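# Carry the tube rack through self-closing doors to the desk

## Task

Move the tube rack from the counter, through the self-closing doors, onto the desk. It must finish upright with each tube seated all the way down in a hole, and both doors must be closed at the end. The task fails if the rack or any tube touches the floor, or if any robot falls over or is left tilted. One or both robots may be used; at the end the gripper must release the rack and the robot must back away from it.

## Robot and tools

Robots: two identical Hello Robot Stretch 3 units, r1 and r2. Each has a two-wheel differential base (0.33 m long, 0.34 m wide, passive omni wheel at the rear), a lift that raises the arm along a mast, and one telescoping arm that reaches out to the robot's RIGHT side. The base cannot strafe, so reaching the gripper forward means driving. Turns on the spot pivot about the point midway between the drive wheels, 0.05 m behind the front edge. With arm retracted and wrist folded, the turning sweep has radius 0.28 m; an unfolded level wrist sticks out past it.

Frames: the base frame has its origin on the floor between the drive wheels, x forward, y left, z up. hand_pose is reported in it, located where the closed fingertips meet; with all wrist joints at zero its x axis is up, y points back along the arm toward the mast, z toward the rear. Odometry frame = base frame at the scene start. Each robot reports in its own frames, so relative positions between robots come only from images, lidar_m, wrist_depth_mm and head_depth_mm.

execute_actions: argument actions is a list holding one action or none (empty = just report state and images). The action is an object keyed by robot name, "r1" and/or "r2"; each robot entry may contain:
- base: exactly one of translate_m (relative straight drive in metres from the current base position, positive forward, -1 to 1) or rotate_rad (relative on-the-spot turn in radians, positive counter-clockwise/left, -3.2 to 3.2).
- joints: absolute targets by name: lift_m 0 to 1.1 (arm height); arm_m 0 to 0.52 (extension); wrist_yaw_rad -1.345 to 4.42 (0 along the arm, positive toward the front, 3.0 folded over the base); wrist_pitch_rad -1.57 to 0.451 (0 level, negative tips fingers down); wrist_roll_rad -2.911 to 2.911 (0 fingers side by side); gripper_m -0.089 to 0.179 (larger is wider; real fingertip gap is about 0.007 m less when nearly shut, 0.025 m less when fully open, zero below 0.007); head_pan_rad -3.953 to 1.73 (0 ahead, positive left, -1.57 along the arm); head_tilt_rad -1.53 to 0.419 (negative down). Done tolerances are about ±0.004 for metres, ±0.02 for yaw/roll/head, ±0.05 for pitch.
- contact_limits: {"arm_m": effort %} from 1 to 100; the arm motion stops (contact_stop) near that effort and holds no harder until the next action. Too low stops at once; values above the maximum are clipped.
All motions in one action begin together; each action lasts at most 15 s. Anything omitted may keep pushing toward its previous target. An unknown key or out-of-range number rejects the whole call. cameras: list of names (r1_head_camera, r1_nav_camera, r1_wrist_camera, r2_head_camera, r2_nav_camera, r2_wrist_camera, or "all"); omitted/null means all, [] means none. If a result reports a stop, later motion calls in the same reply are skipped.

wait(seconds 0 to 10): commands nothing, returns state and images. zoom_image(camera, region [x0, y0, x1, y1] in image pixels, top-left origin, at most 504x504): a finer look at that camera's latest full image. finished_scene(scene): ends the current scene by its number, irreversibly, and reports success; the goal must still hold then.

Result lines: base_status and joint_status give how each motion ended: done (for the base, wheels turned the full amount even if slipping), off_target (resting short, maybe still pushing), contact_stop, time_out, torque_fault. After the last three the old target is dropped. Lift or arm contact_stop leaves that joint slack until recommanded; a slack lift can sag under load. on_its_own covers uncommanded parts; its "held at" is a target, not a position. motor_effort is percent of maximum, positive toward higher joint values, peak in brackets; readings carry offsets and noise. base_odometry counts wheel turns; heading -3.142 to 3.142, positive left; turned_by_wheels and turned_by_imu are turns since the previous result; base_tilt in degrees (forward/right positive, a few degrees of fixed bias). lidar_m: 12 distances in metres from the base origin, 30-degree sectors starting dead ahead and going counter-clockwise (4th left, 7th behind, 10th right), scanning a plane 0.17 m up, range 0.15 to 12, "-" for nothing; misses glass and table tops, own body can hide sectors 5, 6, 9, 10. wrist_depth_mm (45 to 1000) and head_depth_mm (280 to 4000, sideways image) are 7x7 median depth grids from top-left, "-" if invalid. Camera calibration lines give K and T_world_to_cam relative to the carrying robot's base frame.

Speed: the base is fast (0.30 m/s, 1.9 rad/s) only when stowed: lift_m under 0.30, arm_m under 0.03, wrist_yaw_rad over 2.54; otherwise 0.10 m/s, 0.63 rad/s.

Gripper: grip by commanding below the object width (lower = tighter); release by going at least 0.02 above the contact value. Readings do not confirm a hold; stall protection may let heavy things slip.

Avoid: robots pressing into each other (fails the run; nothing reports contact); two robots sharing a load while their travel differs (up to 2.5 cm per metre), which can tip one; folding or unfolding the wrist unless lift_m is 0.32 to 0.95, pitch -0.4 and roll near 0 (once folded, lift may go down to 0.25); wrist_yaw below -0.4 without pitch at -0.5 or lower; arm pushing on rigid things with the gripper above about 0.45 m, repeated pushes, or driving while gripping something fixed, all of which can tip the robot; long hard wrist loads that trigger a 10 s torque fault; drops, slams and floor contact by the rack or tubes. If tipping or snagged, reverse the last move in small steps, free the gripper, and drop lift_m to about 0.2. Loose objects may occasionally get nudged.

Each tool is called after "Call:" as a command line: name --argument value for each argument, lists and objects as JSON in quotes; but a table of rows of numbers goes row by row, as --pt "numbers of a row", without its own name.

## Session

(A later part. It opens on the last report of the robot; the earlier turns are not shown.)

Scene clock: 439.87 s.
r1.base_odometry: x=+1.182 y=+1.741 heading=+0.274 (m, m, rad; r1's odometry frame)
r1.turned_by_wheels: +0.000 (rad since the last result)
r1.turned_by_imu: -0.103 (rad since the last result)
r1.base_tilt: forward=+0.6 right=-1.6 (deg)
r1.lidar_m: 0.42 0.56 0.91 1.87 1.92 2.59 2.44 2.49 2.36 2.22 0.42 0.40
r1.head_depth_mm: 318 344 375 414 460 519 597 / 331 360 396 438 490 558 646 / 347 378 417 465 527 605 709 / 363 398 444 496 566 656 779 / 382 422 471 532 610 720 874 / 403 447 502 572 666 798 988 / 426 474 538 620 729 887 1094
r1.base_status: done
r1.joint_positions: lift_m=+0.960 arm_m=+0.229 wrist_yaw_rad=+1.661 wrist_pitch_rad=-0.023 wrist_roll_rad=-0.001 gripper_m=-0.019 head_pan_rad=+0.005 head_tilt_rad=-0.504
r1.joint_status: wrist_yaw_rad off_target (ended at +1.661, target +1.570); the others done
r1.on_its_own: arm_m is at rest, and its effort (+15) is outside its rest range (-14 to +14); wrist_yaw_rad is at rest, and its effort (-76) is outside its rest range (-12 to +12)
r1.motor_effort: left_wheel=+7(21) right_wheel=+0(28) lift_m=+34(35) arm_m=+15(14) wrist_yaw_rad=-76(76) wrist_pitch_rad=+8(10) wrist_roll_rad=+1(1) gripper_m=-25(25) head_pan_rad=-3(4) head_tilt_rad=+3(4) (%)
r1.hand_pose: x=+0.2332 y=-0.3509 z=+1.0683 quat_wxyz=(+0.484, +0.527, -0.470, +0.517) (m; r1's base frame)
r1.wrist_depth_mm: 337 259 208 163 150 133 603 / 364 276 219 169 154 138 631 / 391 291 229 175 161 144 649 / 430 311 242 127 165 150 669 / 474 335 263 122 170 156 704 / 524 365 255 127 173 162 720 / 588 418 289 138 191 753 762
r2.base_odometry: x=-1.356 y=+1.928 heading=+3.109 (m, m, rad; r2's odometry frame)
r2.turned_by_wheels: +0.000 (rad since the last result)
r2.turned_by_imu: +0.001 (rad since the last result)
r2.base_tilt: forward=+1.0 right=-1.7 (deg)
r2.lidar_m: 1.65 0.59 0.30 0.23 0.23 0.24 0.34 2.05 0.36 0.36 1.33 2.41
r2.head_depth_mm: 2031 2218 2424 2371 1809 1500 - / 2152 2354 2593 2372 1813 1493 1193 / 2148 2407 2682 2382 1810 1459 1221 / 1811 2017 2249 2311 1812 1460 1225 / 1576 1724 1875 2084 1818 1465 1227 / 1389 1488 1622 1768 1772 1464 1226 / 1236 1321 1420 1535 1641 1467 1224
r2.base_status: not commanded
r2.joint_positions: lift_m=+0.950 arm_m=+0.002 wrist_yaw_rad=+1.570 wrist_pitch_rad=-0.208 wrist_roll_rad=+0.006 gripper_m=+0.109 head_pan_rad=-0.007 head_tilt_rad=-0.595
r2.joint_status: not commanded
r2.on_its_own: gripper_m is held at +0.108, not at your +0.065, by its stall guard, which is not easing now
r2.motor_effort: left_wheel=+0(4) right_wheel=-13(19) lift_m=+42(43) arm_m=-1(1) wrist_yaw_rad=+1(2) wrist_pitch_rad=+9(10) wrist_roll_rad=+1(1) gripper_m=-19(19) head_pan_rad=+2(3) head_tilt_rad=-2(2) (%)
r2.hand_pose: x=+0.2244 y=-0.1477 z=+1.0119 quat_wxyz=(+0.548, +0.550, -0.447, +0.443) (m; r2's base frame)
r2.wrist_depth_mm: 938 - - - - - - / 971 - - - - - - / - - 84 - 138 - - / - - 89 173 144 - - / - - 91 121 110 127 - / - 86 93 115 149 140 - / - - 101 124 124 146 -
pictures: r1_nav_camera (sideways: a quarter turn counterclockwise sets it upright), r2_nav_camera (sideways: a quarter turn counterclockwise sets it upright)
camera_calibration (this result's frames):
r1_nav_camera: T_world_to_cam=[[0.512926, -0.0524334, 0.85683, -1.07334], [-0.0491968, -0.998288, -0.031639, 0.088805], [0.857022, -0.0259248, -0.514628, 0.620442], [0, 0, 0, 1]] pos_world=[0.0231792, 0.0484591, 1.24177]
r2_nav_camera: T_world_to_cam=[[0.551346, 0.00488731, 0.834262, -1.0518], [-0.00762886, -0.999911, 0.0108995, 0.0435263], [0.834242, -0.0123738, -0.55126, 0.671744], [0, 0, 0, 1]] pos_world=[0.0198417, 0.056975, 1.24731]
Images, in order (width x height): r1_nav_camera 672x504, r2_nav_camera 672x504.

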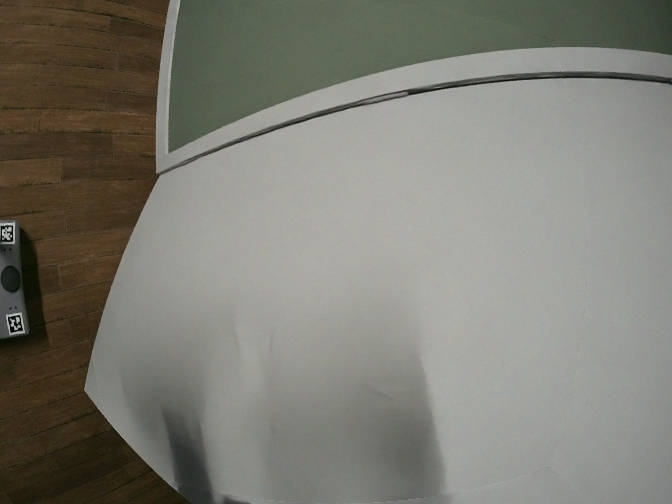

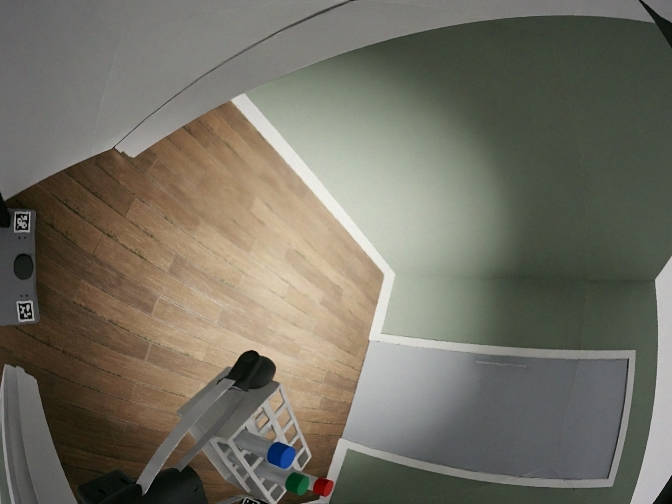

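Resting on r2. Release, back off, stow.

Call:
execute_actions --actions '[{"r1":{"joints":{"gripper_m":0.085,"wrist_yaw_rad":1.66}}}]' --cameras '[]'

Call:
execute_actions --actions '[{"r1":{"base":{"translate_m":-0.45},"joints":{"arm_m":0,"lift_m":0.92}}}]' --cameras '[]'

Call:
execute_actions --actions '[{"r1":{"joints":{"wrist_pitch_rad":-0.4,"head_tilt_rad":-0.9}}}]' --cameras '[]'

Call:
execute_actions --actions '[{"r1":{"joints":{"wrist_yaw_rad":3.0,"gripper_m":0.03}}}]' --cameras '[]'

Call:
execute_actions --actions '[{"r1":{"base":{"rotate_rad":-0.9},"joints":{"lift_m":0.27}}}]' --cameras '["r1_nav_camera","r2_nav_camera"]'

Scene clock: 444.90 s.
r1.base_odometry: x=+1.182 y=+1.741 heading=+0.274 (m, m, rad; r1's odometry frame)
r1.turned_by_wheels: +0.000 (rad since the last result)
r1.turned_by_imu: -0.001 (rad since the last result)
r1.base_tilt: forward=+0.8 right=-1.5 (deg)
r1.lidar_m: 0.42 0.56 0.91 1.87 1.91 2.60 2.44 2.49 2.36 2.22 0.42 0.40
r1.head_depth_mm: 317 343 375 412 460 518 594 / 330 359 394 437 490 555 645 / 346 377 416 465 525 600 708 / 362 397 440 495 565 656 781 / 380 420 469 529 610 717 872 / 402 445 500 571 663 793 985 / 425 473 536 617 730 893 1091
r1.base_status: not commanded
r1.joint_positions: lift_m=+0.960 arm_m=+0.230 wrist_yaw_rad=+1.697 wrist_pitch_rad=-0.022 wrist_roll_rad=-0.001 gripper_m=+0.085 head_pan_rad=+0.005 head_tilt_rad=-0.504
r1.joint_status: wrist_yaw_rad off_target (ended at +1.697, target +1.660); the others done
r1.on_its_own: wrist_yaw_rad is at rest, and its effort (-31) is outside its rest range (-12 to +12)
r1.motor_effort: left_wheel=+3(3) right_wheel=-1(1) lift_m=+34(35) arm_m=+5(7) wrist_yaw_rad=-31(31) wrist_pitch_rad=+8(8) wrist_roll_rad=+1(1) gripper_m=+9(85) head_pan_rad=-3(3) head_tilt_rad=+3(3) (%)
r1.hand_pose: x=+0.2322 y=-0.3423 z=+1.0686 quat_wxyz=(+0.474, +0.535, -0.461, +0.526) (m; r1's base frame)
r1.wrist_depth_mm: 368 277 218 105 152 133 578 / 401 294 228 109 157 136 598 / 439 313 238 113 163 140 629 / 482 335 251 118 167 146 642 / 534 367 253 124 165 153 682 / 599 431 263 129 189 159 715 / 696 392 299 136 186 740 741
r2.base_odometry: x=-1.356 y=+1.928 heading=+3.108 (m, m, rad; r2's odometry frame)
r2.turned_by_wheels: +0.000 (rad since the last result)
r2.turned_by_imu: -0.001 (rad since the last result)
r2.base_tilt: forward=+0.9 right=-1.6 (deg)
r2.lidar_m: 1.65 0.59 0.30 0.23 0.23 0.24 0.34 2.06 0.36 0.36 1.33 2.41
r2.head_depth_mm: 2037 2205 2457 2387 1803 1497 - / 2154 2356 2623 2392 1801 1499 1191 / 2145 2406 2708 2391 1808 1457 1217 / 1822 2010 2256 2310 1810 1461 1222 / 1571 1714 1896 2084 1810 1461 1224 / 1390 1492 1620 1765 1781 1457 1225 / 1242 1320 1425 1526 1652 1472 1224
r2.base_status: not commanded
r2.joint_positions: lift_m=+0.950 arm_m=+0.002 wrist_yaw_rad=+1.570 wrist_pitch_rad=-0.208 wrist_roll_rad=+0.006 gripper_m=+0.109 head_pan_rad=-0.007 head_tilt_rad=-0.595
r2.joint_status: not commanded
r2.on_its_own: gripper_m is held at +0.108, not at your +0.065, by its stall guard, which is not easing now
r2.motor_effort: left_wheel=+0(1) right_wheel=-4(5) lift_m=+42(42) arm_m=-2(2) wrist_yaw_rad=+1(1) wrist_pitch_rad=+9(9) wrist_roll_rad=+1(1) gripper_m=-20(20) head_pan_rad=+0(2) head_tilt_rad=-2(2) (%)
r2.hand_pose: x=+0.2244 y=-0.1477 z=+1.0119 quat_wxyz=(+0.548, +0.550, -0.447, +0.443) (m; r2's base frame)
r2.wrist_depth_mm: 981 - - - - - - / 985 - - - - - - / - - 84 - 137 - - / - - 88 172 143 - - / - - 91 121 110 127 - / - 86 93 115 149 141 - / - - 101 125 124 146 -
pictures: none
No camera images: the call's "cameras" was empty. Leave "cameras" out to get every camera's image.

Scene clock: 450.57 s.
r1.base_odometry: x=+0.749 y=+1.620 heading=+0.274 (m, m, rad; r1's odometry frame)
r1.turned_by_wheels: +0.000 (rad since the last result)
r1.turned_by_imu: -0.005 (rad since the last result)
r1.base_tilt: forward=+0.8 right=-1.4 (deg)
r1.lidar_m: 0.82 1.11 1.50 1.85 1.89 2.12 2.00 2.04 2.40 2.26 1.76 0.80
r1.head_depth_mm: 663 720 783 866 960 1066 1221 / 692 751 825 915 1030 1161 1266 / 723 785 870 971 1096 1263 1308 / 755 831 913 1040 1182 1374 1307 / 796 872 976 1108 1281 1469 1314 / 836 932 1042 1197 1400 1520 1315 / 887 988 1118 1248 1424 1545 1319
r1.base_status: done
r1.joint_positions: lift_m=+0.920 arm_m=+0.000 wrist_yaw_rad=+1.658 wrist_pitch_rad=-0.016 wrist_roll_rad=-0.001 gripper_m=+0.085 head_pan_rad=+0.005 head_tilt_rad=-0.504
r1.joint_status: all done
r1.on_its_own: wrist_yaw_rad moved -0.039 to your old target +1.660
r1.motor_effort: left_wheel=+1(4) right_wheel=-1(5) lift_m=+17(29) arm_m=-7(9) wrist_yaw_rad=+1(31) wrist_pitch_rad=+6(9) wrist_roll_rad=+1(1) gripper_m=+0(9) head_pan_rad=-3(4) head_tilt_rad=+3(2) (%)
r1.hand_pose: x=+0.2335 y=-0.1231 z=+1.0311 quat_wxyz=(+0.482, +0.525, -0.473, +0.518) (m; r1's base frame)
r1.wrist_depth_mm: 990 988 857 724 625 555 - / - - 898 748 643 578 - / - - 951 781 670 596 - / - - - 820 692 632 - / - - - 850 752 - - / - - - 888 775 - - / - - - 933 752 - -
r2.base_odometry: x=-1.356 y=+1.928 heading=+3.108 (m, m, rad; r2's odometry frame)
r2.turned_by_wheels: +0.000 (rad since the last result)
r2.turned_by_imu: +0.000 (rad since the last result)
r2.base_tilt: forward=+1.0 right=-1.6 (deg)
r2.lidar_m: 1.65 0.59 0.30 0.23 0.23 0.24 0.34 2.06 0.36 0.36 1.33 2.42
r2.head_depth_mm: 2037 2222 2443 2379 1814 1500 - / 2139 2346 2606 2389 1813 1506 1189 / 2169 2402 2696 2394 1804 1457 1222 / 1831 2018 2252 2294 1811 1461 1221 / 1577 1714 1888 2070 1815 1464 1222 / 1388 1504 1615 1765 1782 1460 1222 / 1234 1321 1420 1529 1646 1465 1228
r2.base_status: not commanded
r2.joint_positions: lift_m=+0.950 arm_m=+0.002 wrist_yaw_rad=+1.570 wrist_pitch_rad=-0.208 wrist_roll_rad=+0.006 gripper_m=+0.109 head_pan_rad=-0.007 head_tilt_rad=-0.595
r2.joint_status: not commanded
r2.on_its_own: gripper_m is held at +0.108, not at your +0.065, by its stall guard, which is not easing now
r2.motor_effort: left_wheel=+0(1) right_wheel=-2(4) lift_m=+42(42) arm_m=-2(1) wrist_yaw_rad=+1(1) wrist_pitch_rad=+9(9) wrist_roll_rad=+1(1) gripper_m=-19(20) head_pan_rad=+2(4) head_tilt_rad=-2(2) (%)
r2.hand_pose: x=+0.2244 y=-0.1477 z=+1.0119 quat_wxyz=(+0.548, +0.550, -0.447, +0.443) (m; r2's base frame)
r2.wrist_depth_mm: 964 - - - - - - / 997 - - - - - - / - - 84 - 138 - - / - - 88 172 143 - - / - - 91 120 110 127 - / - 85 93 116 149 140 - / - - 101 125 124 146 -
pictures: none
No camera images: the call's "cameras" was empty. Leave "cameras" out to get every camera's image.

Scene clock: 451.60 s.
r1.base_odometry: x=+0.749 y=+1.620 heading=+0.274 (m, m, rad; r1's odometry frame)
r1.turned_by_wheels: +0.000 (rad since the last result)
r1.turned_by_imu: +0.000 (rad since the last result)
r1.base_tilt: forward=+0.8 right=-1.5 (deg)
r1.lidar_m: 0.82 1.11 1.50 1.85 1.89 2.13 2.00 2.03 2.40 2.25 1.77 0.80
r1.head_depth_mm: 736 842 987 1194 1381 1251 1129 / 769 884 1053 1286 1425 1246 1131 / 802 939 1115 1397 1382 1253 1138 / 847 994 1209 1495 1405 1250 1134 / 895 1063 1297 1556 1406 1260 1143 / 947 1132 1417 1580 1412 1261 1151 / 1004 1206 1459 1598 1422 1260 1156
r1.base_status: not commanded
r1.joint_positions: lift_m=+0.920 arm_m=+0.000 wrist_yaw_rad=+1.658 wrist_pitch_rad=-0.411 wrist_roll_rad=-0.001 gripper_m=+0.085 head_pan_rad=+0.005 head_tilt_rad=-0.888
r1.joint_status: all done
r1.motor_effort: left_wheel=+2(2) right_wheel=-1(0) lift_m=+16(17) arm_m=-6(7) wrist_yaw_rad=+2(2) wrist_pitch_rad=+4(5) wrist_roll_rad=+1(1) gripper_m=-1(1) head_pan_rad=-4(3) head_tilt_rad=-8(43) (%)
r1.hand_pose: x=+0.2030 y=-0.1258 z=+0.9346 quat_wxyz=(+0.575, +0.608, -0.360, +0.413) (m; r1's base frame)
r1.wrist_depth_mm: 965 985 859 724 623 551 - / - - 943 797 667 632 - / - - - 882 725 - - / - - - 976 807 - - / - - - - 920 - - / - - - - - - - / - - - - - - -
r2.base_odometry: x=-1.356 y=+1.928 heading=+3.108 (m, m, rad; r2's odometry frame)
r2.turned_by_wheels: +0.000 (rad since the last result)
r2.turned_by_imu: +0.000 (rad since the last result)
r2.base_tilt: forward=+1.0 right=-1.7 (deg)
r2.lidar_m: 1.65 0.59 0.31 0.23 0.23 0.24 0.34 2.06 0.36 0.36 1.33 2.41
r2.head_depth_mm: 2020 2233 2452 2391 1803 1495 - / 2140 2338 2602 2372 1807 1501 1193 / 2170 2385 2728 2382 1820 1464 1220 / 1818 2021 2256 2311 1809 1460 1225 / 1575 1712 1886 2086 1816 1461 1222 / 1392 1492 1618 1768 1767 1467 1231 / 1236 1319 1420 1536 1649 1462 1226
r2.base_status: not commanded
r2.joint_positions: lift_m=+0.950 arm_m=+0.002 wrist_yaw_rad=+1.570 wrist_pitch_rad=-0.208 wrist_roll_rad=+0.006 gripper_m=+0.109 head_pan_rad=-0.007 head_tilt_rad=-0.595
r2.joint_status: not commanded
r2.on_its_own: gripper_m is held at +0.108, not at your +0.065, by its stall guard, which is not easing now
r2.motor_effort: left_wheel=+0(0) right_wheel=-2(2) lift_m=+42(43) arm_m=-2(3) wrist_yaw_rad=+1(1) wrist_pitch_rad=+9(9) wrist_roll_rad=+1(1) gripper_m=-20(19) head_pan_rad=+3(3) head_tilt_rad=-2(2) (%)
r2.hand_pose: x=+0.2244 y=-0.1477 z=+1.0119 quat_wxyz=(+0.548, +0.550, -0.447, +0.443) (m; r2's base frame)
r2.wrist_depth_mm: 946 - - - - - - / - - - - - - - / - - 84 - 138 - - / - - 88 172 144 - - / - - 91 121 110 127 - / - 86 93 115 149 140 - / - - 101 125 124 145 -
pictures: none
No camera images: the call's "cameras" was empty. Leave "cameras" out to get every camera's image.

Scene clock: 453.27 s.
r1.base_odometry: x=+0.749 y=+1.620 heading=+0.274 (m, m, rad; r1's odometry frame)
r1.turned_by_wheels: +0.000 (rad since the last result)
r1.turned_by_imu: +0.000 (rad since the last result)
r1.base_tilt: forward=+0.8 right=-1.5 (deg)
r1.lidar_m: 0.82 1.11 1.50 1.85 1.89 2.13 2.00 2.04 2.40 2.26 1.77 0.80
r1.head_depth_mm: 737 839 984 1187 1389 1244 1119 / 768 889 1052 1285 1382 1247 1135 / 808 940 1119 1395 1386 1248 1138 / 848 990 1204 1502 1399 1257 1138 / 893 1061 1300 1551 1404 1261 1142 / 943 1134 1414 1593 1406 1262 1142 / 1002 1200 1448 1602 1415 1271 1148
r1.base_status: not commanded
r1.joint_positions: lift_m=+0.920 arm_m=+0.000 wrist_yaw_rad=+2.997 wrist_pitch_rad=-0.411 wrist_roll_rad=-0.001 gripper_m=+0.030 head_pan_rad=+0.005 head_tilt_rad=-0.888
r1.joint_status: all done
r1.motor_effort: left_wheel=+1(1) right_wheel=+0(0) lift_m=+17(17) arm_m=-6(6) wrist_yaw_rad=+3(3) wrist_pitch_rad=+4(5) wrist_roll_rad=+1(1) gripper_m=+0(81) head_pan_rad=-4(4) head_tilt_rad=-8(7) (%)
r1.hand_pose: x=+0.0113 y=+0.0775 z=+0.9346 quat_wxyz=(+0.195, +0.700, +0.094, +0.680) (m; r1's base frame)
r1.wrist_depth_mm: - - - - - - - / - - - - - - - / - - - - - - - / - - - - - - - / - - - - - - - / - - - - - - - / - - - - - - -
r2.base_odometry: x=-1.356 y=+1.928 heading=+3.108 (m, m, rad; r2's odometry frame)
r2.turned_by_wheels: +0.000 (rad since the last result)
r2.turned_by_imu: +0.000 (rad since the last result)
r2.base_tilt: forward=+1.0 right=-1.6 (deg)
r2.lidar_m: 1.66 0.59 0.31 0.23 0.23 0.24 0.34 2.06 0.36 0.36 1.33 2.42
r2.head_depth_mm: 2023 2227 2443 2381 1796 1504 - / 2147 2349 2587 2388 1797 1504 1189 / 2169 2394 2712 2383 1811 1459 1218 / 1824 2004 2255 2314 1823 1457 1224 / 1571 1715 1898 2095 1815 1462 1227 / 1386 1497 1626 1764 1778 1459 1223 / 1236 1321 1417 1534 1654 1466 1229
r2.base_status: not commanded
r2.joint_positions: lift_m=+0.950 arm_m=+0.002 wrist_yaw_rad=+1.570 wrist_pitch_rad=-0.208 wrist_roll_rad=+0.006 gripper_m=+0.109 head_pan_rad=-0.007 head_tilt_rad=-0.595
r2.joint_status: not commanded
r2.on_its_own: gripper_m is held at +0.108, not at your +0.065, by its stall guard, which is not easing now
r2.motor_effort: left_wheel=+0(0) right_wheel=-2(2) lift_m=+43(42) arm_m=-2(2) wrist_yaw_rad=+0(0) wrist_pitch_rad=+9(9) wrist_roll_rad=+1(1) gripper_m=-19(20) head_pan_rad=+3(2) head_tilt_rad=-2(2) (%)
r2.hand_pose: x=+0.2244 y=-0.1477 z=+1.0119 quat_wxyz=(+0.548, +0.550, -0.447, +0.443) (m; r2's base frame)
r2.wrist_depth_mm: 961 - - - - - - / 981 - - - - - - / - - 84 - 138 - - / - - 88 172 143 - - / - - 91 121 110 127 - / - 85 93 116 149 140 - / - - 101 125 124 145 -
pictures: none
No camera images: the call's "cameras" was empty. Leave "cameras" out to get every camera's image.

Scene clock: 460.00 s.
r1.base_odometry: x=+0.749 y=+1.620 heading=-0.626 (m, m, rad; r1's odometry frame)
r1.turned_by_wheels: -0.900 (rad since the last result)
r1.turned_by_imu: -0.899 (rad since the last result)
r1.base_tilt: forward=+0.7 right=-1.5 (deg)
r1.lidar_m: 1.52 0.80 0.86 1.21 1.72 1.84 1.97 2.04 2.00 2.12 2.31 2.25
r1.head_depth_mm: 2231 2092 1787 1556 1378 1240 1133 / 2312 2090 1789 1577 1378 1248 1131 / 2332 2120 1816 1577 1393 1245 1135 / 2019 2093 1804 1563 1411 1261 1140 / 1772 1973 1811 1587 1399 1261 1146 / 1548 1743 1795 1361 1398 1266 1149 / 1386 1493 979 1154 1374 1273 1151
r1.base_status: done
r1.joint_positions: lift_m=+0.270 arm_m=+0.000 wrist_yaw_rad=+2.997 wrist_pitch_rad=-0.413 wrist_roll_rad=-0.001 gripper_m=+0.030 head_pan_rad=+0.005 head_tilt_rad=-0.889
r1.joint_status: all done
r1.motor_effort: left_wheel=+2(6) right_wheel=-2(3) lift_m=+17(16) arm_m=-6(6) wrist_yaw_rad=+2(3) wrist_pitch_rad=+5(5) wrist_roll_rad=+1(1) gripper_m=+0(0) head_pan_rad=-3(4) head_tilt_rad=-8(8) (%)
r1.hand_pose: x=+0.0112 y=+0.0773 z=+0.2842 quat_wxyz=(+0.195, +0.700, +0.095, +0.680) (m; r1's base frame)
r1.wrist_depth_mm: - - - - - 783 642 / - - - - - 827 660 / 858 - 858 863 852 813 701 / 682 667 682 674 668 687 669 / 557 561 - 558 564 563 558 / 476 488 - - 474 476 476 / - - - - 415 413 412
r2.base_odometry: x=-1.356 y=+1.928 heading=+3.108 (m, m, rad; r2's odometry frame)
r2.turned_by_wheels: +0.000 (rad since the last result)
r2.turned_by_imu: +0.000 (rad since the last result)
r2.base_tilt: forward=+0.9 right=-1.6 (deg)
r2.lidar_m: 1.65 0.59 0.31 0.23 0.23 0.24 0.34 2.06 0.36 0.35 1.33 2.42
r2.head_depth_mm: 2039 2200 2441 2397 1808 1493 - / 2156 2329 2583 2379 1814 1501 1190 / 2181 2408 2707 2400 1810 1460 1221 / 1833 2025 2260 2314 1810 1456 1216 / 1574 1719 1880 2093 1827 1464 1226 / 1385 1507 1620 1771 1783 1468 1225 / 1244 1320 1411 1540 1645 1461 1224
r2.base_status: not commanded
r2.joint_positions: lift_m=+0.950 arm_m=+0.002 wrist_yaw_rad=+1.570 wrist_pitch_rad=-0.208 wrist_roll_rad=+0.006 gripper_m=+0.109 head_pan_rad=-0.007 head_tilt_rad=-0.595
r2.joint_status: not commanded
r2.on_its_own: gripper_m is held at +0.108, not at your +0.065, by its stall guard, which is not easing now
r2.motor_effort: left_wheel=+0(0) right_wheel=-2(2) lift_m=+42(42) arm_m=-3(1) wrist_yaw_rad=+0(1) wrist_pitch_rad=+9(9) wrist_roll_rad=+1(1) gripper_m=-20(20) head_pan_rad=+3(2) head_tilt_rad=-2(2) (%)
r2.hand_pose: x=+0.2244 y=-0.1477 z=+1.0119 quat_wxyz=(+0.548, +0.550, -0.447, +0.443) (m; r2's base frame)
r2.wrist_depth_mm: 969 - - - - - - / - - - - - - - / - - 84 - 138 - - / - - 88 172 144 - - / - - 91 120 110 127 - / - 86 93 116 149 141 - / - - 101 126 123 145 -
pictures: r1_nav_camera (sideways: a quarter turn counterclockwise sets it upright), r2_nav_camera (sideways: a quarter turn counterclockwise sets it upright)
camera_calibration (this result's frames):
r1_nav_camera: T_world_to_cam=[[0.796981, -0.0509235, 0.601853, -0.742749], [-0.0570817, -0.99833, -0.00888161, 0.0592152], [0.601301, -0.0272763, -0.798557, 0.991314], [0, 0, 0, 1]] pos_world=[-0.000740787, 0.0483323, 1.23917]
r2_nav_camera: T_world_to_cam=[[0.551346, 0.00488728, 0.834262, -1.0518], [-0.00762891, -0.999911, 0.0108995, 0.0435263], [0.834242, -0.0123739, -0.55126, 0.671744], [0, 0, 0, 1]] pos_world=[0.0198417, 0.056975, 1.24731]
Images, in order (width x height): r1_nav_camera 672x504, r2_nav_camera 672x504.

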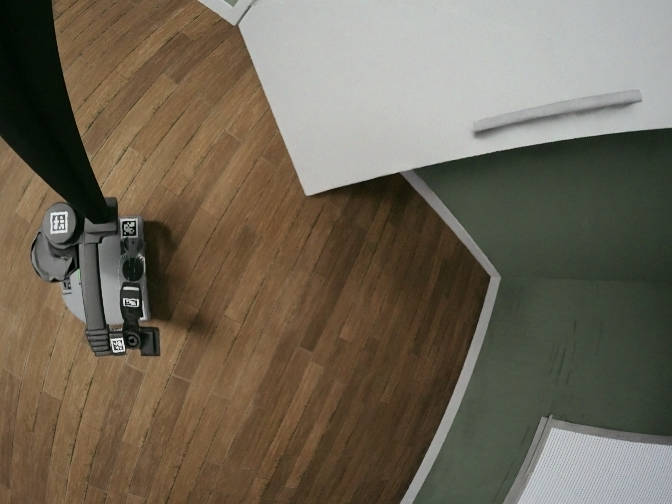

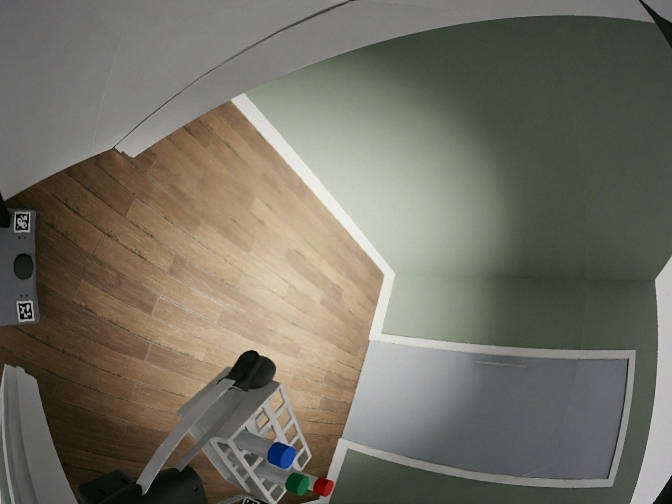

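Call:
execute_actions --actions '[{"r1":{"base":{"translate_m":0.85}}}]' --cameras '[]'

Call:
execute_actions --actions '[{"r1":{"base":{"rotate_rad":1.2}}}]' --cameras '["r1_nav_camera"]'

Scene clock: 467.47 s.
r1.base_odometry: x=+1.438 y=+1.122 heading=-0.626 (m, m, rad; r1's odometry frame)
r1.turned_by_wheels: +0.000 (rad since the last result)
r1.turned_by_imu: +0.007 (rad since the last result)
r1.base_tilt: forward=+0.9 right=-1.4 (deg)
r1.lidar_m: 0.88 0.68 0.65 0.27 0.27 2.53 2.72 2.52 2.47 2.06 1.58 1.55
r1.head_depth_mm: 1520 1724 1787 1556 1378 1236 1129 / 1568 1823 1799 1567 1377 1243 1135 / 1366 1612 1774 1574 1399 1242 1130 / 1158 1330 1581 1584 1395 1251 1136 / 1000 1138 1306 1504 1403 1258 1146 / 878 983 1118 1279 1386 1263 1142 / 791 871 967 1100 1258 1261 1151
r1.base_status: done
r1.joint_positions: lift_m=+0.270 arm_m=+0.000 wrist_yaw_rad=+2.998 wrist_pitch_rad=-0.413 wrist_roll_rad=-0.001 gripper_m=+0.030 head_pan_rad=+0.005 head_tilt_rad=-0.890
r1.joint_status: not commanded
r1.motor_effort: left_wheel=+1(9) right_wheel=-1(3) lift_m=+17(18) arm_m=-6(6) wrist_yaw_rad=+2(3) wrist_pitch_rad=+5(5) wrist_roll_rad=+1(1) gripper_m=+0(0) head_pan_rad=-4(3) head_tilt_rad=-7(8) (%)
r1.hand_pose: x=+0.0110 y=+0.0774 z=+0.2842 quat_wxyz=(+0.195, +0.700, +0.095, +0.680) (m; r1's base frame)
r1.wrist_depth_mm: - - - - - 582 534 / - - 710 769 - 629 573 / 867 - 580 616 765 668 606 / 678 673 602 646 675 674 641 / 560 559 - 552 560 561 557 / 479 492 - - 474 475 470 / - - - - 418 412 414
r2.base_odometry: x=-1.356 y=+1.928 heading=+3.108 (m, m, rad; r2's odometry frame)
r2.turned_by_wheels: +0.000 (rad since the last result)
r2.turned_by_imu: +0.000 (rad since the last result)
r2.base_tilt: forward=+1.0 right=-1.7 (deg)
r2.lidar_m: 1.66 0.59 0.31 0.23 0.23 0.24 0.34 2.06 0.36 0.36 1.33 2.42
r2.head_depth_mm: 2018 2226 2438 2361 1802 1494 - / 2124 2335 2597 2402 1804 1496 1192 / 2161 2403 2691 2377 1810 1460 1222 / 1815 2014 2262 2307 1807 1464 1225 / 1573 1704 1896 2093 1812 1469 1226 / 1390 1498 1618 1773 1781 1465 1224 / 1238 1323 1420 1533 1650 1462 1225
r2.base_status: not commanded
r2.joint_positions: lift_m=+0.950 arm_m=+0.002 wrist_yaw_rad=+1.570 wrist_pitch_rad=-0.208 wrist_roll_rad=+0.006 gripper_m=+0.109 head_pan_rad=-0.007 head_tilt_rad=-0.595
r2.joint_status: not commanded
r2.on_its_own: gripper_m is held at +0.108, not at your +0.065, by its stall guard, which is not easing now
r2.motor_effort: left_wheel=+0(0) right_wheel=-2(2) lift_m=+42(42) arm_m=-2(2) wrist_yaw_rad=+0(1) wrist_pitch_rad=+9(9) wrist_roll_rad=+1(1) gripper_m=-20(20) head_pan_rad=+3(2) head_tilt_rad=-2(2) (%)
r2.hand_pose: x=+0.2244 y=-0.1477 z=+1.0119 quat_wxyz=(+0.548, +0.550, -0.447, +0.443) (m; r2's base frame)
r2.wrist_depth_mm: 983 - - - - - - / 991 - - - - - - / 972 - 83 - 138 - - / - - 88 172 143 - - / - - 91 120 110 127 - / - 86 93 116 149 140 - / - - 101 125 123 145 -
pictures: none
No camera images: the call's "cameras" was empty. Leave "cameras" out to get every camera's image.

Scene clock: 469.50 s.
r1.base_odometry: x=+1.438 y=+1.122 heading=+0.574 (m, m, rad; r1's odometry frame)
r1.turned_by_wheels: +1.200 (rad since the last result)
r1.turned_by_imu: +1.192 (rad since the last result)
r1.base_tilt: forward=+0.7 right=-1.5 (deg)
r1.lidar_m: 0.65 0.27 1.22 2.53 2.92 2.48 2.47 1.84 1.55 1.43 0.78 0.66
r1.head_depth_mm: 592 686 817 1011 1296 1248 1132 / 592 693 838 1038 1320 1246 1141 / 2395 756 892 1134 1349 1261 1140 / 2536 2118 1809 1575 1398 1252 1143 / 2576 2132 1812 1583 1217 1233 1128 / 2588 2146 1825 1593 1232 1156 1130 / 2670 2177 1830 1589 1203 1216 1145
r1.base_status: done
r1.joint_positions: lift_m=+0.270 arm_m=+0.000 wrist_yaw_rad=+2.998 wrist_pitch_rad=-0.413 wrist_roll_rad=-0.001 gripper_m=+0.030 head_pan_rad=+0.005 head_tilt_rad=-0.890
r1.joint_status: not commanded
r1.motor_effort: left_wheel=-2(9) right_wheel=+2(8) lift_m=+17(17) arm_m=-6(6) wrist_yaw_rad=+2(2) wrist_pitch_rad=+5(5) wrist_roll_rad=+1(1) gripper_m=-1(0) head_pan_rad=-4(3) head_tilt_rad=-7(7) (%)
r1.hand_pose: x=+0.0110 y=+0.0774 z=+0.2842 quat_wxyz=(+0.195, +0.700, +0.095, +0.680) (m; r1's base frame)
r1.wrist_depth_mm: - - - - - - 226 / - - - - - - 252 / 866 - 868 861 857 808 490 / 676 669 685 679 677 328 458 / 559 562 - 561 552 522 448 / 476 485 - - 478 448 460 / - - - - 417 415 414
r2.base_odometry: x=-1.356 y=+1.928 heading=+3.108 (m, m, rad; r2's odometry frame)
r2.turned_by_wheels: +0.000 (rad since the last result)
r2.turned_by_imu: +0.000 (rad since the last result)
r2.base_tilt: forward=+1.0 right=-1.7 (deg)
r2.lidar_m: 1.65 0.59 0.30 0.23 0.23 0.24 0.34 2.06 0.36 0.35 1.33 2.42
r2.head_depth_mm: 2035 2215 2440 2364 1799 1507 - / 2143 2353 2581 2364 1808 1499 1192 / 2167 2400 2704 2379 1814 1457 1218 / 1820 2009 2258 2303 1814 1460 1220 / 1573 1716 1880 2104 1815 1464 1223 / 1390 1493 1627 1758 1785 1460 1225 / 1242 1329 1415 1540 1657 1471 1225
r2.base_status: not commanded
r2.joint_positions: lift_m=+0.950 arm_m=+0.002 wrist_yaw_rad=+1.570 wrist_pitch_rad=-0.208 wrist_roll_rad=+0.006 gripper_m=+0.109 head_pan_rad=-0.007 head_tilt_rad=-0.595
r2.joint_status: not commanded
r2.on_its_own: gripper_m is held at +0.108, not at your +0.065, by its stall guard, which is not easing now
r2.motor_effort: left_wheel=+1(0) right_wheel=-2(2) lift_m=+43(42) arm_m=-2(2) wrist_yaw_rad=+1(0) wrist_pitch_rad=+9(10) wrist_roll_rad=+1(1) gripper_m=-20(20) head_pan_rad=+3(3) head_tilt_rad=-2(2) (%)
r2.hand_pose: x=+0.2244 y=-0.1477 z=+1.0119 quat_wxyz=(+0.548, +0.550, -0.447, +0.443) (m; r2's base frame)
r2.wrist_depth_mm: 976 - - - - - - / - - - - - - - / - - 84 - 137 - - / - - 88 173 143 - - / - - 91 120 110 127 - / - 86 93 115 149 140 - / - - 101 125 124 145 -
pictures: r1_nav_camera (sideways: a quarter turn counterclockwise sets it upright)
camera_calibration (this result's frames):
r1_nav_camera: T_world_to_cam=[[0.797559, -0.0509203, 0.601089, -0.741756], [-0.05709, -0.99833, -0.00882174, 0.0591373], [0.600534, -0.0272803, -0.799134, 0.992068], [0, 0, 0, 1]] pos_world=[-0.00080098, 0.048332, 1.23918]
Images, in order (width x height): r1_nav_camera 672x504.

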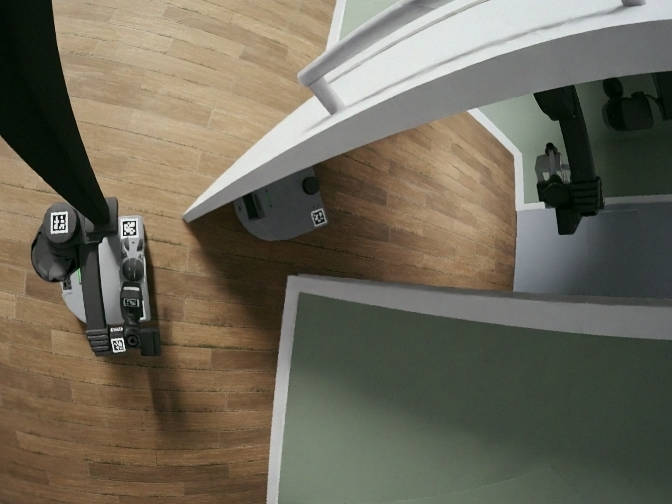

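Call:
execute_actions --actions '[{"r1":{"base":{"rotate_rad":-0.35}}}]' --cameras '[]'

Call:
execute_actions --actions '[{"r1":{"base":{"translate_m":0.22}}}]' --cameras '["r1_nav_camera"]'

Scene clock: 474.07 s.
r1.base_odometry: x=+1.438 y=+1.122 heading=+0.224 (m, m, rad; r1's odometry frame)
r1.turned_by_wheels: -0.350 (rad since the last result)
r1.turned_by_imu: -0.349 (rad since the last result)
r1.base_tilt: forward=+0.7 right=-1.4 (deg)
r1.lidar_m: 0.65 0.70 0.27 1.76 2.58 2.68 2.47 2.50 1.68 1.55 1.09 0.72
r1.head_depth_mm: 649 767 934 1189 1373 1244 1127 / 641 753 911 1156 1362 1251 1134 / 629 735 889 1122 1362 1250 1133 / 618 721 871 1089 1353 1248 1144 / 609 708 851 1077 1366 1264 1148 / 588 700 1763 1600 1407 1204 1144 / 2452 2166 1838 1594 1236 1142 1112
r1.base_status: done
r1.joint_positions: lift_m=+0.270 arm_m=+0.000 wrist_yaw_rad=+2.998 wrist_pitch_rad=-0.413 wrist_roll_rad=-0.001 gripper_m=+0.030 head_pan_rad=+0.005 head_tilt_rad=-0.890
r1.joint_status: not commanded
r1.motor_effort: left_wheel=+2(8) right_wheel=-1(5) lift_m=+17(17) arm_m=-6(6) wrist_yaw_rad=+1(2) wrist_pitch_rad=+5(5) wrist_roll_rad=+1(1) gripper_m=+0(1) head_pan_rad=-4(3) head_tilt_rad=-7(7) (%)
r1.hand_pose: x=+0.0110 y=+0.0774 z=+0.2841 quat_wxyz=(+0.195, +0.700, +0.095, +0.680) (m; r1's base frame)
r1.wrist_depth_mm: - - - - - - - / - - - - - 663 - / 878 - 860 854 564 540 514 / 678 665 686 681 590 518 465 / 558 560 - 559 538 538 542 / 475 489 - - 474 476 476 / - - - - 417 412 407
r2.base_odometry: x=-1.356 y=+1.928 heading=+3.108 (m, m, rad; r2's odometry frame)
r2.turned_by_wheels: +0.000 (rad since the last result)
r2.turned_by_imu: +0.000 (rad since the last result)
r2.base_tilt: forward=+1.0 right=-1.6 (deg)
r2.lidar_m: 1.65 0.59 0.30 0.23 0.23 0.24 0.34 2.06 0.36 0.36 1.33 2.41
r2.head_depth_mm: 2028 2194 2440 2376 1807 1497 - / 2137 2345 2613 2388 1814 1490 1192 / 2145 2393 2715 2386 1808 1463 1224 / 1829 2012 2255 2314 1828 1452 1220 / 1573 1722 1890 2074 1820 1462 1229 / 1390 1497 1620 1767 1777 1462 1222 / 1238 1327 1421 1533 1649 1468 1226
r2.base_status: not commanded
r2.joint_positions: lift_m=+0.950 arm_m=+0.002 wrist_yaw_rad=+1.570 wrist_pitch_rad=-0.208 wrist_roll_rad=+0.006 gripper_m=+0.109 head_pan_rad=-0.007 head_tilt_rad=-0.595
r2.joint_status: not commanded
r2.on_its_own: gripper_m is held at +0.108, not at your +0.065, by its stall guard, which is not easing now
r2.motor_effort: left_wheel=+0(0) right_wheel=-2(2) lift_m=+43(42) arm_m=-2(1) wrist_yaw_rad=+1(0) wrist_pitch_rad=+9(9) wrist_roll_rad=+1(1) gripper_m=-20(20) head_pan_rad=+3(2) head_tilt_rad=-2(2) (%)
r2.hand_pose: x=+0.2244 y=-0.1477 z=+1.0119 quat_wxyz=(+0.548, +0.550, -0.447, +0.443) (m; r2's base frame)
r2.wrist_depth_mm: 942 - - - - - - / - - - - - - - / - - 84 - 137 - - / - - 88 173 143 - - / - - 91 120 110 127 - / - 86 93 115 149 140 - / - - 101 125 124 145 -
pictures: none
No camera images: the call's "cameras" was empty. Leave "cameras" out to get every camera's image.

Scene clock: 476.33 s.
r1.base_odometry: x=+1.653 y=+1.171 heading=+0.224 (m, m, rad; r1's odometry frame)
r1.turned_by_wheels: +0.000 (rad since the last result)
r1.turned_by_imu: +0.002 (rad since the last result)
r1.base_tilt: forward=+0.8 right=-1.3 (deg)
r1.lidar_m: 0.43 0.44 0.56 0.23 0.23 2.91 2.69 2.49 1.65 1.52 0.73 0.48
r1.head_depth_mm: 420 495 603 771 1074 1242 1129 / 414 484 591 749 1034 1237 1134 / 407 477 575 725 984 1230 1132 / 401 468 564 707 953 1221 1142 / 393 460 550 684 889 1233 1144 / 388 444 524 695 1402 1255 1108 / 371 431 1765 1599 1419 1114 1020
r1.base_status: done
r1.joint_positions: lift_m=+0.270 arm_m=+0.000 wrist_yaw_rad=+2.998 wrist_pitch_rad=-0.413 wrist_roll_rad=-0.001 gripper_m=+0.030 head_pan_rad=+0.005 head_tilt_rad=-0.890
r1.joint_status: not commanded
r1.motor_effort: left_wheel=+2(9) right_wheel=-1(3) lift_m=+17(17) arm_m=-6(6) wrist_yaw_rad=+2(1) wrist_pitch_rad=+5(5) wrist_roll_rad=+1(1) gripper_m=+0(0) head_pan_rad=-4(4) head_tilt_rad=-7(7) (%)
r1.hand_pose: x=+0.0110 y=+0.0774 z=+0.2841 quat_wxyz=(+0.195, +0.700, +0.095, +0.680) (m; r1's base frame)
r1.wrist_depth_mm: - - 288 545 - - - / - - 303 593 696 - - / 867 - 325 516 516 521 871 / 675 670 357 526 440 447 689 / 562 560 - 556 470 526 559 / 477 491 - - 475 479 474 / - - - - 412 415 414
r2.base_odometry: x=-1.356 y=+1.928 heading=+3.108 (m, m, rad; r2's odometry frame)
r2.turned_by_wheels: +0.000 (rad since the last result)
r2.turned_by_imu: +0.000 (rad since the last result)
r2.base_tilt: forward=+1.0 right=-1.6 (deg)
r2.lidar_m: 1.65 0.59 0.31 0.23 0.23 0.24 0.34 0.55 0.36 0.36 1.33 2.41
r2.head_depth_mm: 2025 2217 2438 2395 1803 1497 - / 2138 2339 2597 2370 1821 1495 1194 / 2149 2392 2726 2384 1807 1456 1225 / 1833 2016 2244 2300 1817 1452 1220 / 1572 1724 1888 2090 1820 1460 1226 / 1391 1503 1616 1766 1782 1467 1227 / 1239 1318 1416 1533 1659 1469 1223
r2.base_status: not commanded
r2.joint_positions: lift_m=+0.950 arm_m=+0.002 wrist_yaw_rad=+1.570 wrist_pitch_rad=-0.208 wrist_roll_rad=+0.006 gripper_m=+0.109 head_pan_rad=-0.007 head_tilt_rad=-0.595
r2.joint_status: not commanded
r2.on_its_own: gripper_m is held at +0.108, not at your +0.065, by its stall guard, which is not easing now
r2.motor_effort: left_wheel=+0(0) right_wheel=-2(2) lift_m=+42(43) arm_m=-2(2) wrist_yaw_rad=+1(0) wrist_pitch_rad=+9(9) wrist_roll_rad=+1(1) gripper_m=-20(19) head_pan_rad=+2(3) head_tilt_rad=-2(2) (%)
r2.hand_pose: x=+0.2244 y=-0.1477 z=+1.0119 quat_wxyz=(+0.548, +0.550, -0.447, +0.443) (m; r2's base frame)
r2.wrist_depth_mm: 937 - - - - - - / 998 - - - - - - / - - 84 - 138 - - / - - 88 172 144 - - / - - 91 120 110 127 - / - 85 93 116 149 140 - / - - 101 125 123 145 -
pictures: r1_nav_camera (sideways: a quarter turn counterclockwise sets it upright)
camera_calibration (this result's frames):
r1_nav_camera: T_world_to_cam=[[0.797656, -0.0509196, 0.600959, -0.741587], [-0.0570912, -0.99833, -0.00881158, 0.059124], [0.600404, -0.0272808, -0.799231, 0.992196], [0, 0, 0, 1]] pos_world=[-0.000811206, 0.0483319, 1.23918]
Images, in order (width x height): r1_nav_camera 672x504.

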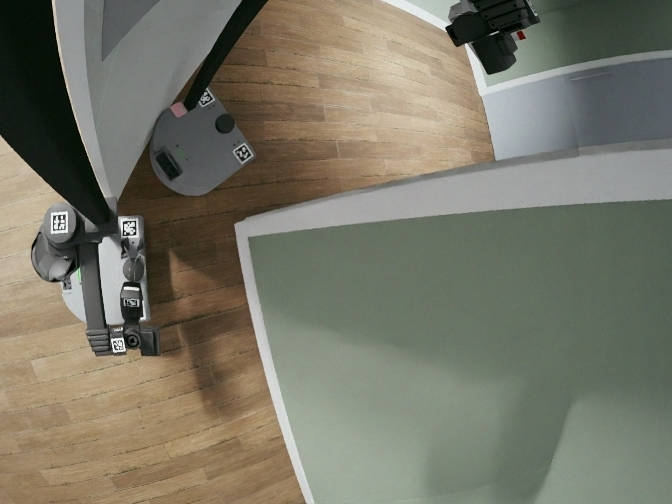

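Call:
execute_actions --actions '[{"r1":{"base":{"rotate_rad":0.55}}}]' --cameras '["r1_nav_camera"]'

Scene clock: 481.53 s.
r1.base_odometry: x=+1.653 y=+1.171 heading=+0.774 (m, m, rad; r1's odometry frame)
r1.turned_by_wheels: +0.550 (rad since the last result)
r1.turned_by_imu: +0.546 (rad since the last result)
r1.base_tilt: forward=+0.7 right=-1.6 (deg)
r1.lidar_m: 0.44 0.56 0.23 0.23 2.88 2.69 2.41 1.63 1.52 0.71 0.48 0.44
r1.head_depth_mm: 374 429 517 636 813 1133 1132 / 2441 485 551 663 872 1193 1134 / 2535 2110 1800 1575 1352 1231 1131 / 2593 2128 1804 1584 1396 1234 1138 / 2412 2147 1831 1576 1218 1113 1140 / 445 2145 1845 1599 1338 1115 1129 / 2259 2149 1817 1601 1406 1111 838
r1.base_status: done
r1.joint_positions: lift_m=+0.270 arm_m=+0.000 wrist_yaw_rad=+2.998 wrist_pitch_rad=-0.413 wrist_roll_rad=-0.001 gripper_m=+0.030 head_pan_rad=+0.005 head_tilt_rad=-0.890
r1.joint_status: not commanded
r1.motor_effort: left_wheel=-2(8) right_wheel=+2(8) lift_m=+17(17) arm_m=-6(6) wrist_yaw_rad=+1(2) wrist_pitch_rad=+5(5) wrist_roll_rad=+1(1) gripper_m=+0(1) head_pan_rad=-4(4) head_tilt_rad=-7(7) (%)
r1.hand_pose: x=+0.0110 y=+0.0774 z=+0.2841 quat_wxyz=(+0.195, +0.700, +0.095, +0.680) (m; r1's base frame)
r1.wrist_depth_mm: - - - - 294 426 478 / - - - - 330 507 678 / 848 - 858 778 381 510 518 / 679 669 678 628 447 451 406 / 560 560 - 559 534 423 347 / 476 489 - - 475 425 337 / - - - - 416 413 368
r2.base_odometry: x=-1.356 y=+1.928 heading=+3.108 (m, m, rad; r2's odometry frame)
r2.turned_by_wheels: +0.000 (rad since the last result)
r2.turned_by_imu: +0.000 (rad since the last result)
r2.base_tilt: forward=+1.1 right=-1.6 (deg)
r2.lidar_m: 1.65 0.59 0.31 0.23 0.23 0.24 0.34 0.55 0.36 0.36 1.33 2.41
r2.head_depth_mm: 2030 2199 2435 2379 1811 1506 - / 2130 2347 2606 2373 1799 1502 1194 / 2135 2421 2686 2402 1811 1448 1218 / 1836 2014 2264 2299 1820 1461 1226 / 1585 1710 1887 2078 1826 1454 1225 / 1389 1488 1620 1762 1774 1462 1225 / 1237 1327 1423 1533 1651 1473 1224
r2.base_status: not commanded
r2.joint_positions: lift_m=+0.950 arm_m=+0.002 wrist_yaw_rad=+1.570 wrist_pitch_rad=-0.208 wrist_roll_rad=+0.006 gripper_m=+0.109 head_pan_rad=-0.007 head_tilt_rad=-0.595
r2.joint_status: not commanded
r2.on_its_own: gripper_m is held at +0.108, not at your +0.065, by its stall guard, which is not easing now
r2.motor_effort: left_wheel=+0(0) right_wheel=-2(2) lift_m=+43(42) arm_m=-2(2) wrist_yaw_rad=+0(1) wrist_pitch_rad=+9(9) wrist_roll_rad=+1(1) gripper_m=-20(20) head_pan_rad=+2(1) head_tilt_rad=-2(2) (%)
r2.hand_pose: x=+0.2244 y=-0.1477 z=+1.0119 quat_wxyz=(+0.548, +0.550, -0.447, +0.443) (m; r2's base frame)
r2.wrist_depth_mm: 954 - - - - - - / 983 - - - - - - / 1000 - 84 - 137 - - / - - 88 172 144 - - / - - 91 120 110 127 - / - 86 93 115 149 140 - / - - 101 124 124 145 -
pictures: r1_nav_camera (sideways: a quarter turn counterclockwise sets it upright)
camera_calibration (this result's frames):
r1_nav_camera: T_world_to_cam=[[0.797657, -0.0509199, 0.600958, -0.741587], [-0.0570916, -0.99833, -0.00881156, 0.059124], [0.600404, -0.0272811, -0.799232, 0.992196], [0, 0, 0, 1]] pos_world=[-0.000811207, 0.048332, 1.23918]
Images, in order (width x height): r1_nav_camera 672x504.

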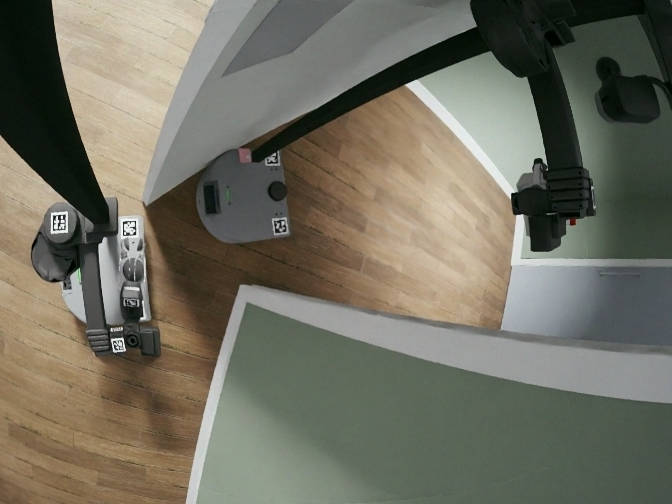

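Call:
execute_actions --actions '[{"r1":{"base":{"rotate_rad":-0.3}}}]' --cameras '[]'

Call:
execute_actions --actions '[{"r1":{"base":{"translate_m":0.18}},"r2":{"base":{"translate_m":0.1}}}]' --cameras '["r1_nav_camera"]'

Scene clock: 487.13 s.
r1.base_odometry: x=+1.653 y=+1.171 heading=+0.474 (m, m, rad; r1's odometry frame)
r1.turned_by_wheels: -0.300 (rad since the last result)
r1.turned_by_imu: -0.300 (rad since the last result)
r1.base_tilt: forward=+0.9 right=-1.5 (deg)
r1.lidar_m: 0.43 0.56 0.35 0.23 2.80 2.72 2.69 1.93 1.53 1.19 0.57 0.45
r1.head_depth_mm: 387 451 540 672 899 1212 1126 / 391 456 547 685 924 1213 1136 / 396 461 555 693 942 1212 1137 / 386 451 545 686 978 1229 1139 / 414 1996 1798 1585 1399 1263 1138 / 2618 2154 1844 1590 1418 1106 1099 / 2604 2186 1832 1603 1409 1105 1048
r1.base_status: done
r1.joint_positions: lift_m=+0.270 arm_m=+0.000 wrist_yaw_rad=+2.998 wrist_pitch_rad=-0.413 wrist_roll_rad=-0.001 gripper_m=+0.030 head_pan_rad=+0.005 head_tilt_rad=-0.890
r1.joint_status: not commanded
r1.motor_effort: left_wheel=+2(8) right_wheel=-1(4) lift_m=+17(17) arm_m=-6(6) wrist_yaw_rad=+2(2) wrist_pitch_rad=+5(5) wrist_roll_rad=+1(1) gripper_m=+0(0) head_pan_rad=-3(4) head_tilt_rad=-7(7) (%)
r1.hand_pose: x=+0.0110 y=+0.0774 z=+0.2841 quat_wxyz=(+0.195, +0.700, +0.095, +0.680) (m; r1's base frame)
r1.wrist_depth_mm: - - 262 313 527 - - / - - - 344 580 - - / 865 - 771 380 518 520 519 / 677 664 655 423 495 406 404 / 561 551 - 438 473 403 410 / 478 494 - - 470 447 477 / - - - - 412 417 412
r2.base_odometry: x=-1.356 y=+1.928 heading=+3.108 (m, m, rad; r2's odometry frame)
r2.turned_by_wheels: +0.000 (rad since the last result)
r2.turned_by_imu: +0.000 (rad since the last result)
r2.base_tilt: forward=+1.1 right=-1.6 (deg)
r2.lidar_m: 1.65 0.59 0.31 0.23 0.23 0.24 0.34 0.55 0.36 0.36 1.33 2.41
r2.head_depth_mm: 2030 2203 2452 2380 1802 1491 - / 2132 2354 2585 2389 1807 1501 1188 / 2160 2400 2706 2409 1822 1467 1222 / 1822 2024 2262 2308 1816 1465 1220 / 1582 1721 1882 2092 1819 1465 1223 / 1391 1495 1619 1762 1783 1461 1225 / 1234 1318 1422 1536 1652 1464 1224
r2.base_status: not commanded
r2.joint_positions: lift_m=+0.950 arm_m=+0.002 wrist_yaw_rad=+1.570 wrist_pitch_rad=-0.208 wrist_roll_rad=+0.006 gripper_m=+0.109 head_pan_rad=-0.007 head_tilt_rad=-0.595
r2.joint_status: not commanded
r2.on_its_own: gripper_m is held at +0.108, not at your +0.065, by its stall guard, which is not easing now
r2.motor_effort: left_wheel=+0(0) right_wheel=-2(2) lift_m=+43(42) arm_m=-1(2) wrist_yaw_rad=+0(1) wrist_pitch_rad=+9(10) wrist_roll_rad=+1(1) gripper_m=-19(20) head_pan_rad=+2(2) head_tilt_rad=-2(2) (%)
r2.hand_pose: x=+0.2244 y=-0.1477 z=+1.0119 quat_wxyz=(+0.548, +0.550, -0.447, +0.443) (m; r2's base frame)
r2.wrist_depth_mm: 959 - - - - - - / 971 - - - - - - / - - 84 - 138 - - / - - 89 172 143 - - / - - 91 121 110 127 - / - 86 93 115 149 141 - / - - 101 125 124 146 -
pictures: none
No camera images: the call's "cameras" was empty. Leave "cameras" out to get every camera's image.

Scene clock: 489.37 s.
r1.base_odometry: x=+1.813 y=+1.253 heading=+0.474 (m, m, rad; r1's odometry frame)
r1.turned_by_wheels: +0.000 (rad since the last result)
r1.turned_by_imu: +0.001 (rad since the last result)
r1.base_tilt: forward=+0.9 right=-1.4 (deg)
r1.lidar_m: 0.25 2.00 0.52 0.26 0.25 2.91 2.87 1.96 1.56 0.71 0.34 0.27
r1.head_depth_mm: - - 304 374 497 739 1101 / - - 306 380 509 764 1121 / - - 307 385 519 800 1121 / - - 303 370 502 841 1133 / - - 321 1530 1416 1267 1141 / 2569 2132 1823 1592 1402 1145 1045 / 2539 2170 1842 1594 1411 1106 1021
r1.base_status: done
r1.joint_positions: lift_m=+0.270 arm_m=+0.000 wrist_yaw_rad=+2.998 wrist_pitch_rad=-0.413 wrist_roll_rad=-0.001 gripper_m=+0.030 head_pan_rad=+0.005 head_tilt_rad=-0.890
r1.joint_status: not commanded
r1.motor_effort: left_wheel=+2(10) right_wheel=-1(4) lift_m=+17(17) arm_m=-6(6) wrist_yaw_rad=+2(2) wrist_pitch_rad=+6(5) wrist_roll_rad=+1(1) gripper_m=+0(0) head_pan_rad=-3(3) head_tilt_rad=-7(7) (%)
r1.hand_pose: x=+0.0110 y=+0.0774 z=+0.2841 quat_wxyz=(+0.195, +0.700, +0.095, +0.680) (m; r1's base frame)
r1.wrist_depth_mm: 196 - 307 468 743 - - / - - 323 518 664 - - / 827 - 355 520 516 515 843 / 687 262 387 519 425 419 652 / 560 519 - 560 433 442 555 / 478 485 - - 462 471 477 / - - - - 409 412 416
r2.base_odometry: x=-1.456 y=+1.931 heading=+3.108 (m, m, rad; r2's odometry frame)
r2.turned_by_wheels: +0.000 (rad since the last result)
r2.turned_by_imu: +0.000 (rad since the last result)
r2.base_tilt: forward=+1.1 right=-1.7 (deg)
r2.lidar_m: 1.58 1.15 0.34 0.24 0.23 0.24 0.32 0.50 0.39 1.03 1.40 2.33
r2.head_depth_mm: 1962 2121 2332 2381 1827 1491 - / 2081 2278 2509 2380 1810 1504 1189 / 2067 2282 2586 2404 1797 1468 1221 / 1752 1932 2161 2306 1819 1459 1224 / 1510 1640 1811 1993 1805 1456 1227 / 1326 1431 1547 1695 1763 1459 1227 / 1184 1266 1360 1464 1590 1470 1233
r2.base_status: done
r2.joint_positions: lift_m=+0.950 arm_m=+0.002 wrist_yaw_rad=+1.570 wrist_pitch_rad=-0.208 wrist_roll_rad=+0.006 gripper_m=+0.109 head_pan_rad=-0.007 head_tilt_rad=-0.595
r2.joint_status: not commanded
r2.on_its_own: gripper_m is held at +0.108, not at your +0.065, by its stall guard, which is not easing now
r2.motor_effort: left_wheel=+0(4) right_wheel=-1(4) lift_m=+42(42) arm_m=-2(2) wrist_yaw_rad=+0(0) wrist_pitch_rad=+9(9) wrist_roll_rad=+1(1) gripper_m=-19(20) head_pan_rad=+3(3) head_tilt_rad=-2(2) (%)
r2.hand_pose: x=+0.2244 y=-0.1477 z=+1.0119 quat_wxyz=(+0.548, +0.550, -0.447, +0.443) (m; r2's base frame)
r2.wrist_depth_mm: 941 - - - - - - / 928 - - - - - - / 979 - 84 - 137 - - / 972 - 88 171 144 - - / - - 91 121 110 127 - / - 86 93 116 148 141 - / - - 101 125 124 146 -
pictures: r1_nav_camera (sideways: a quarter turn counterclockwise sets it upright)
camera_calibration (this result's frames):
r1_nav_camera: T_world_to_cam=[[0.797697, -0.0509194, 0.600905, -0.741517], [-0.0570918, -0.99833, -0.00880734, 0.0591185], [0.60035, -0.0272812, -0.799272, 0.99225], [0, 0, 0, 1]] pos_world=[-0.000815462, 0.0483319, 1.23918]
Images, in order (width x height): r1_nav_camera 672x504.

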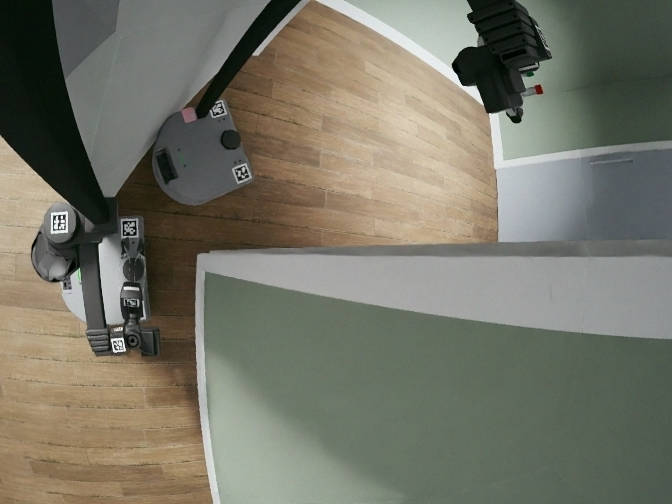

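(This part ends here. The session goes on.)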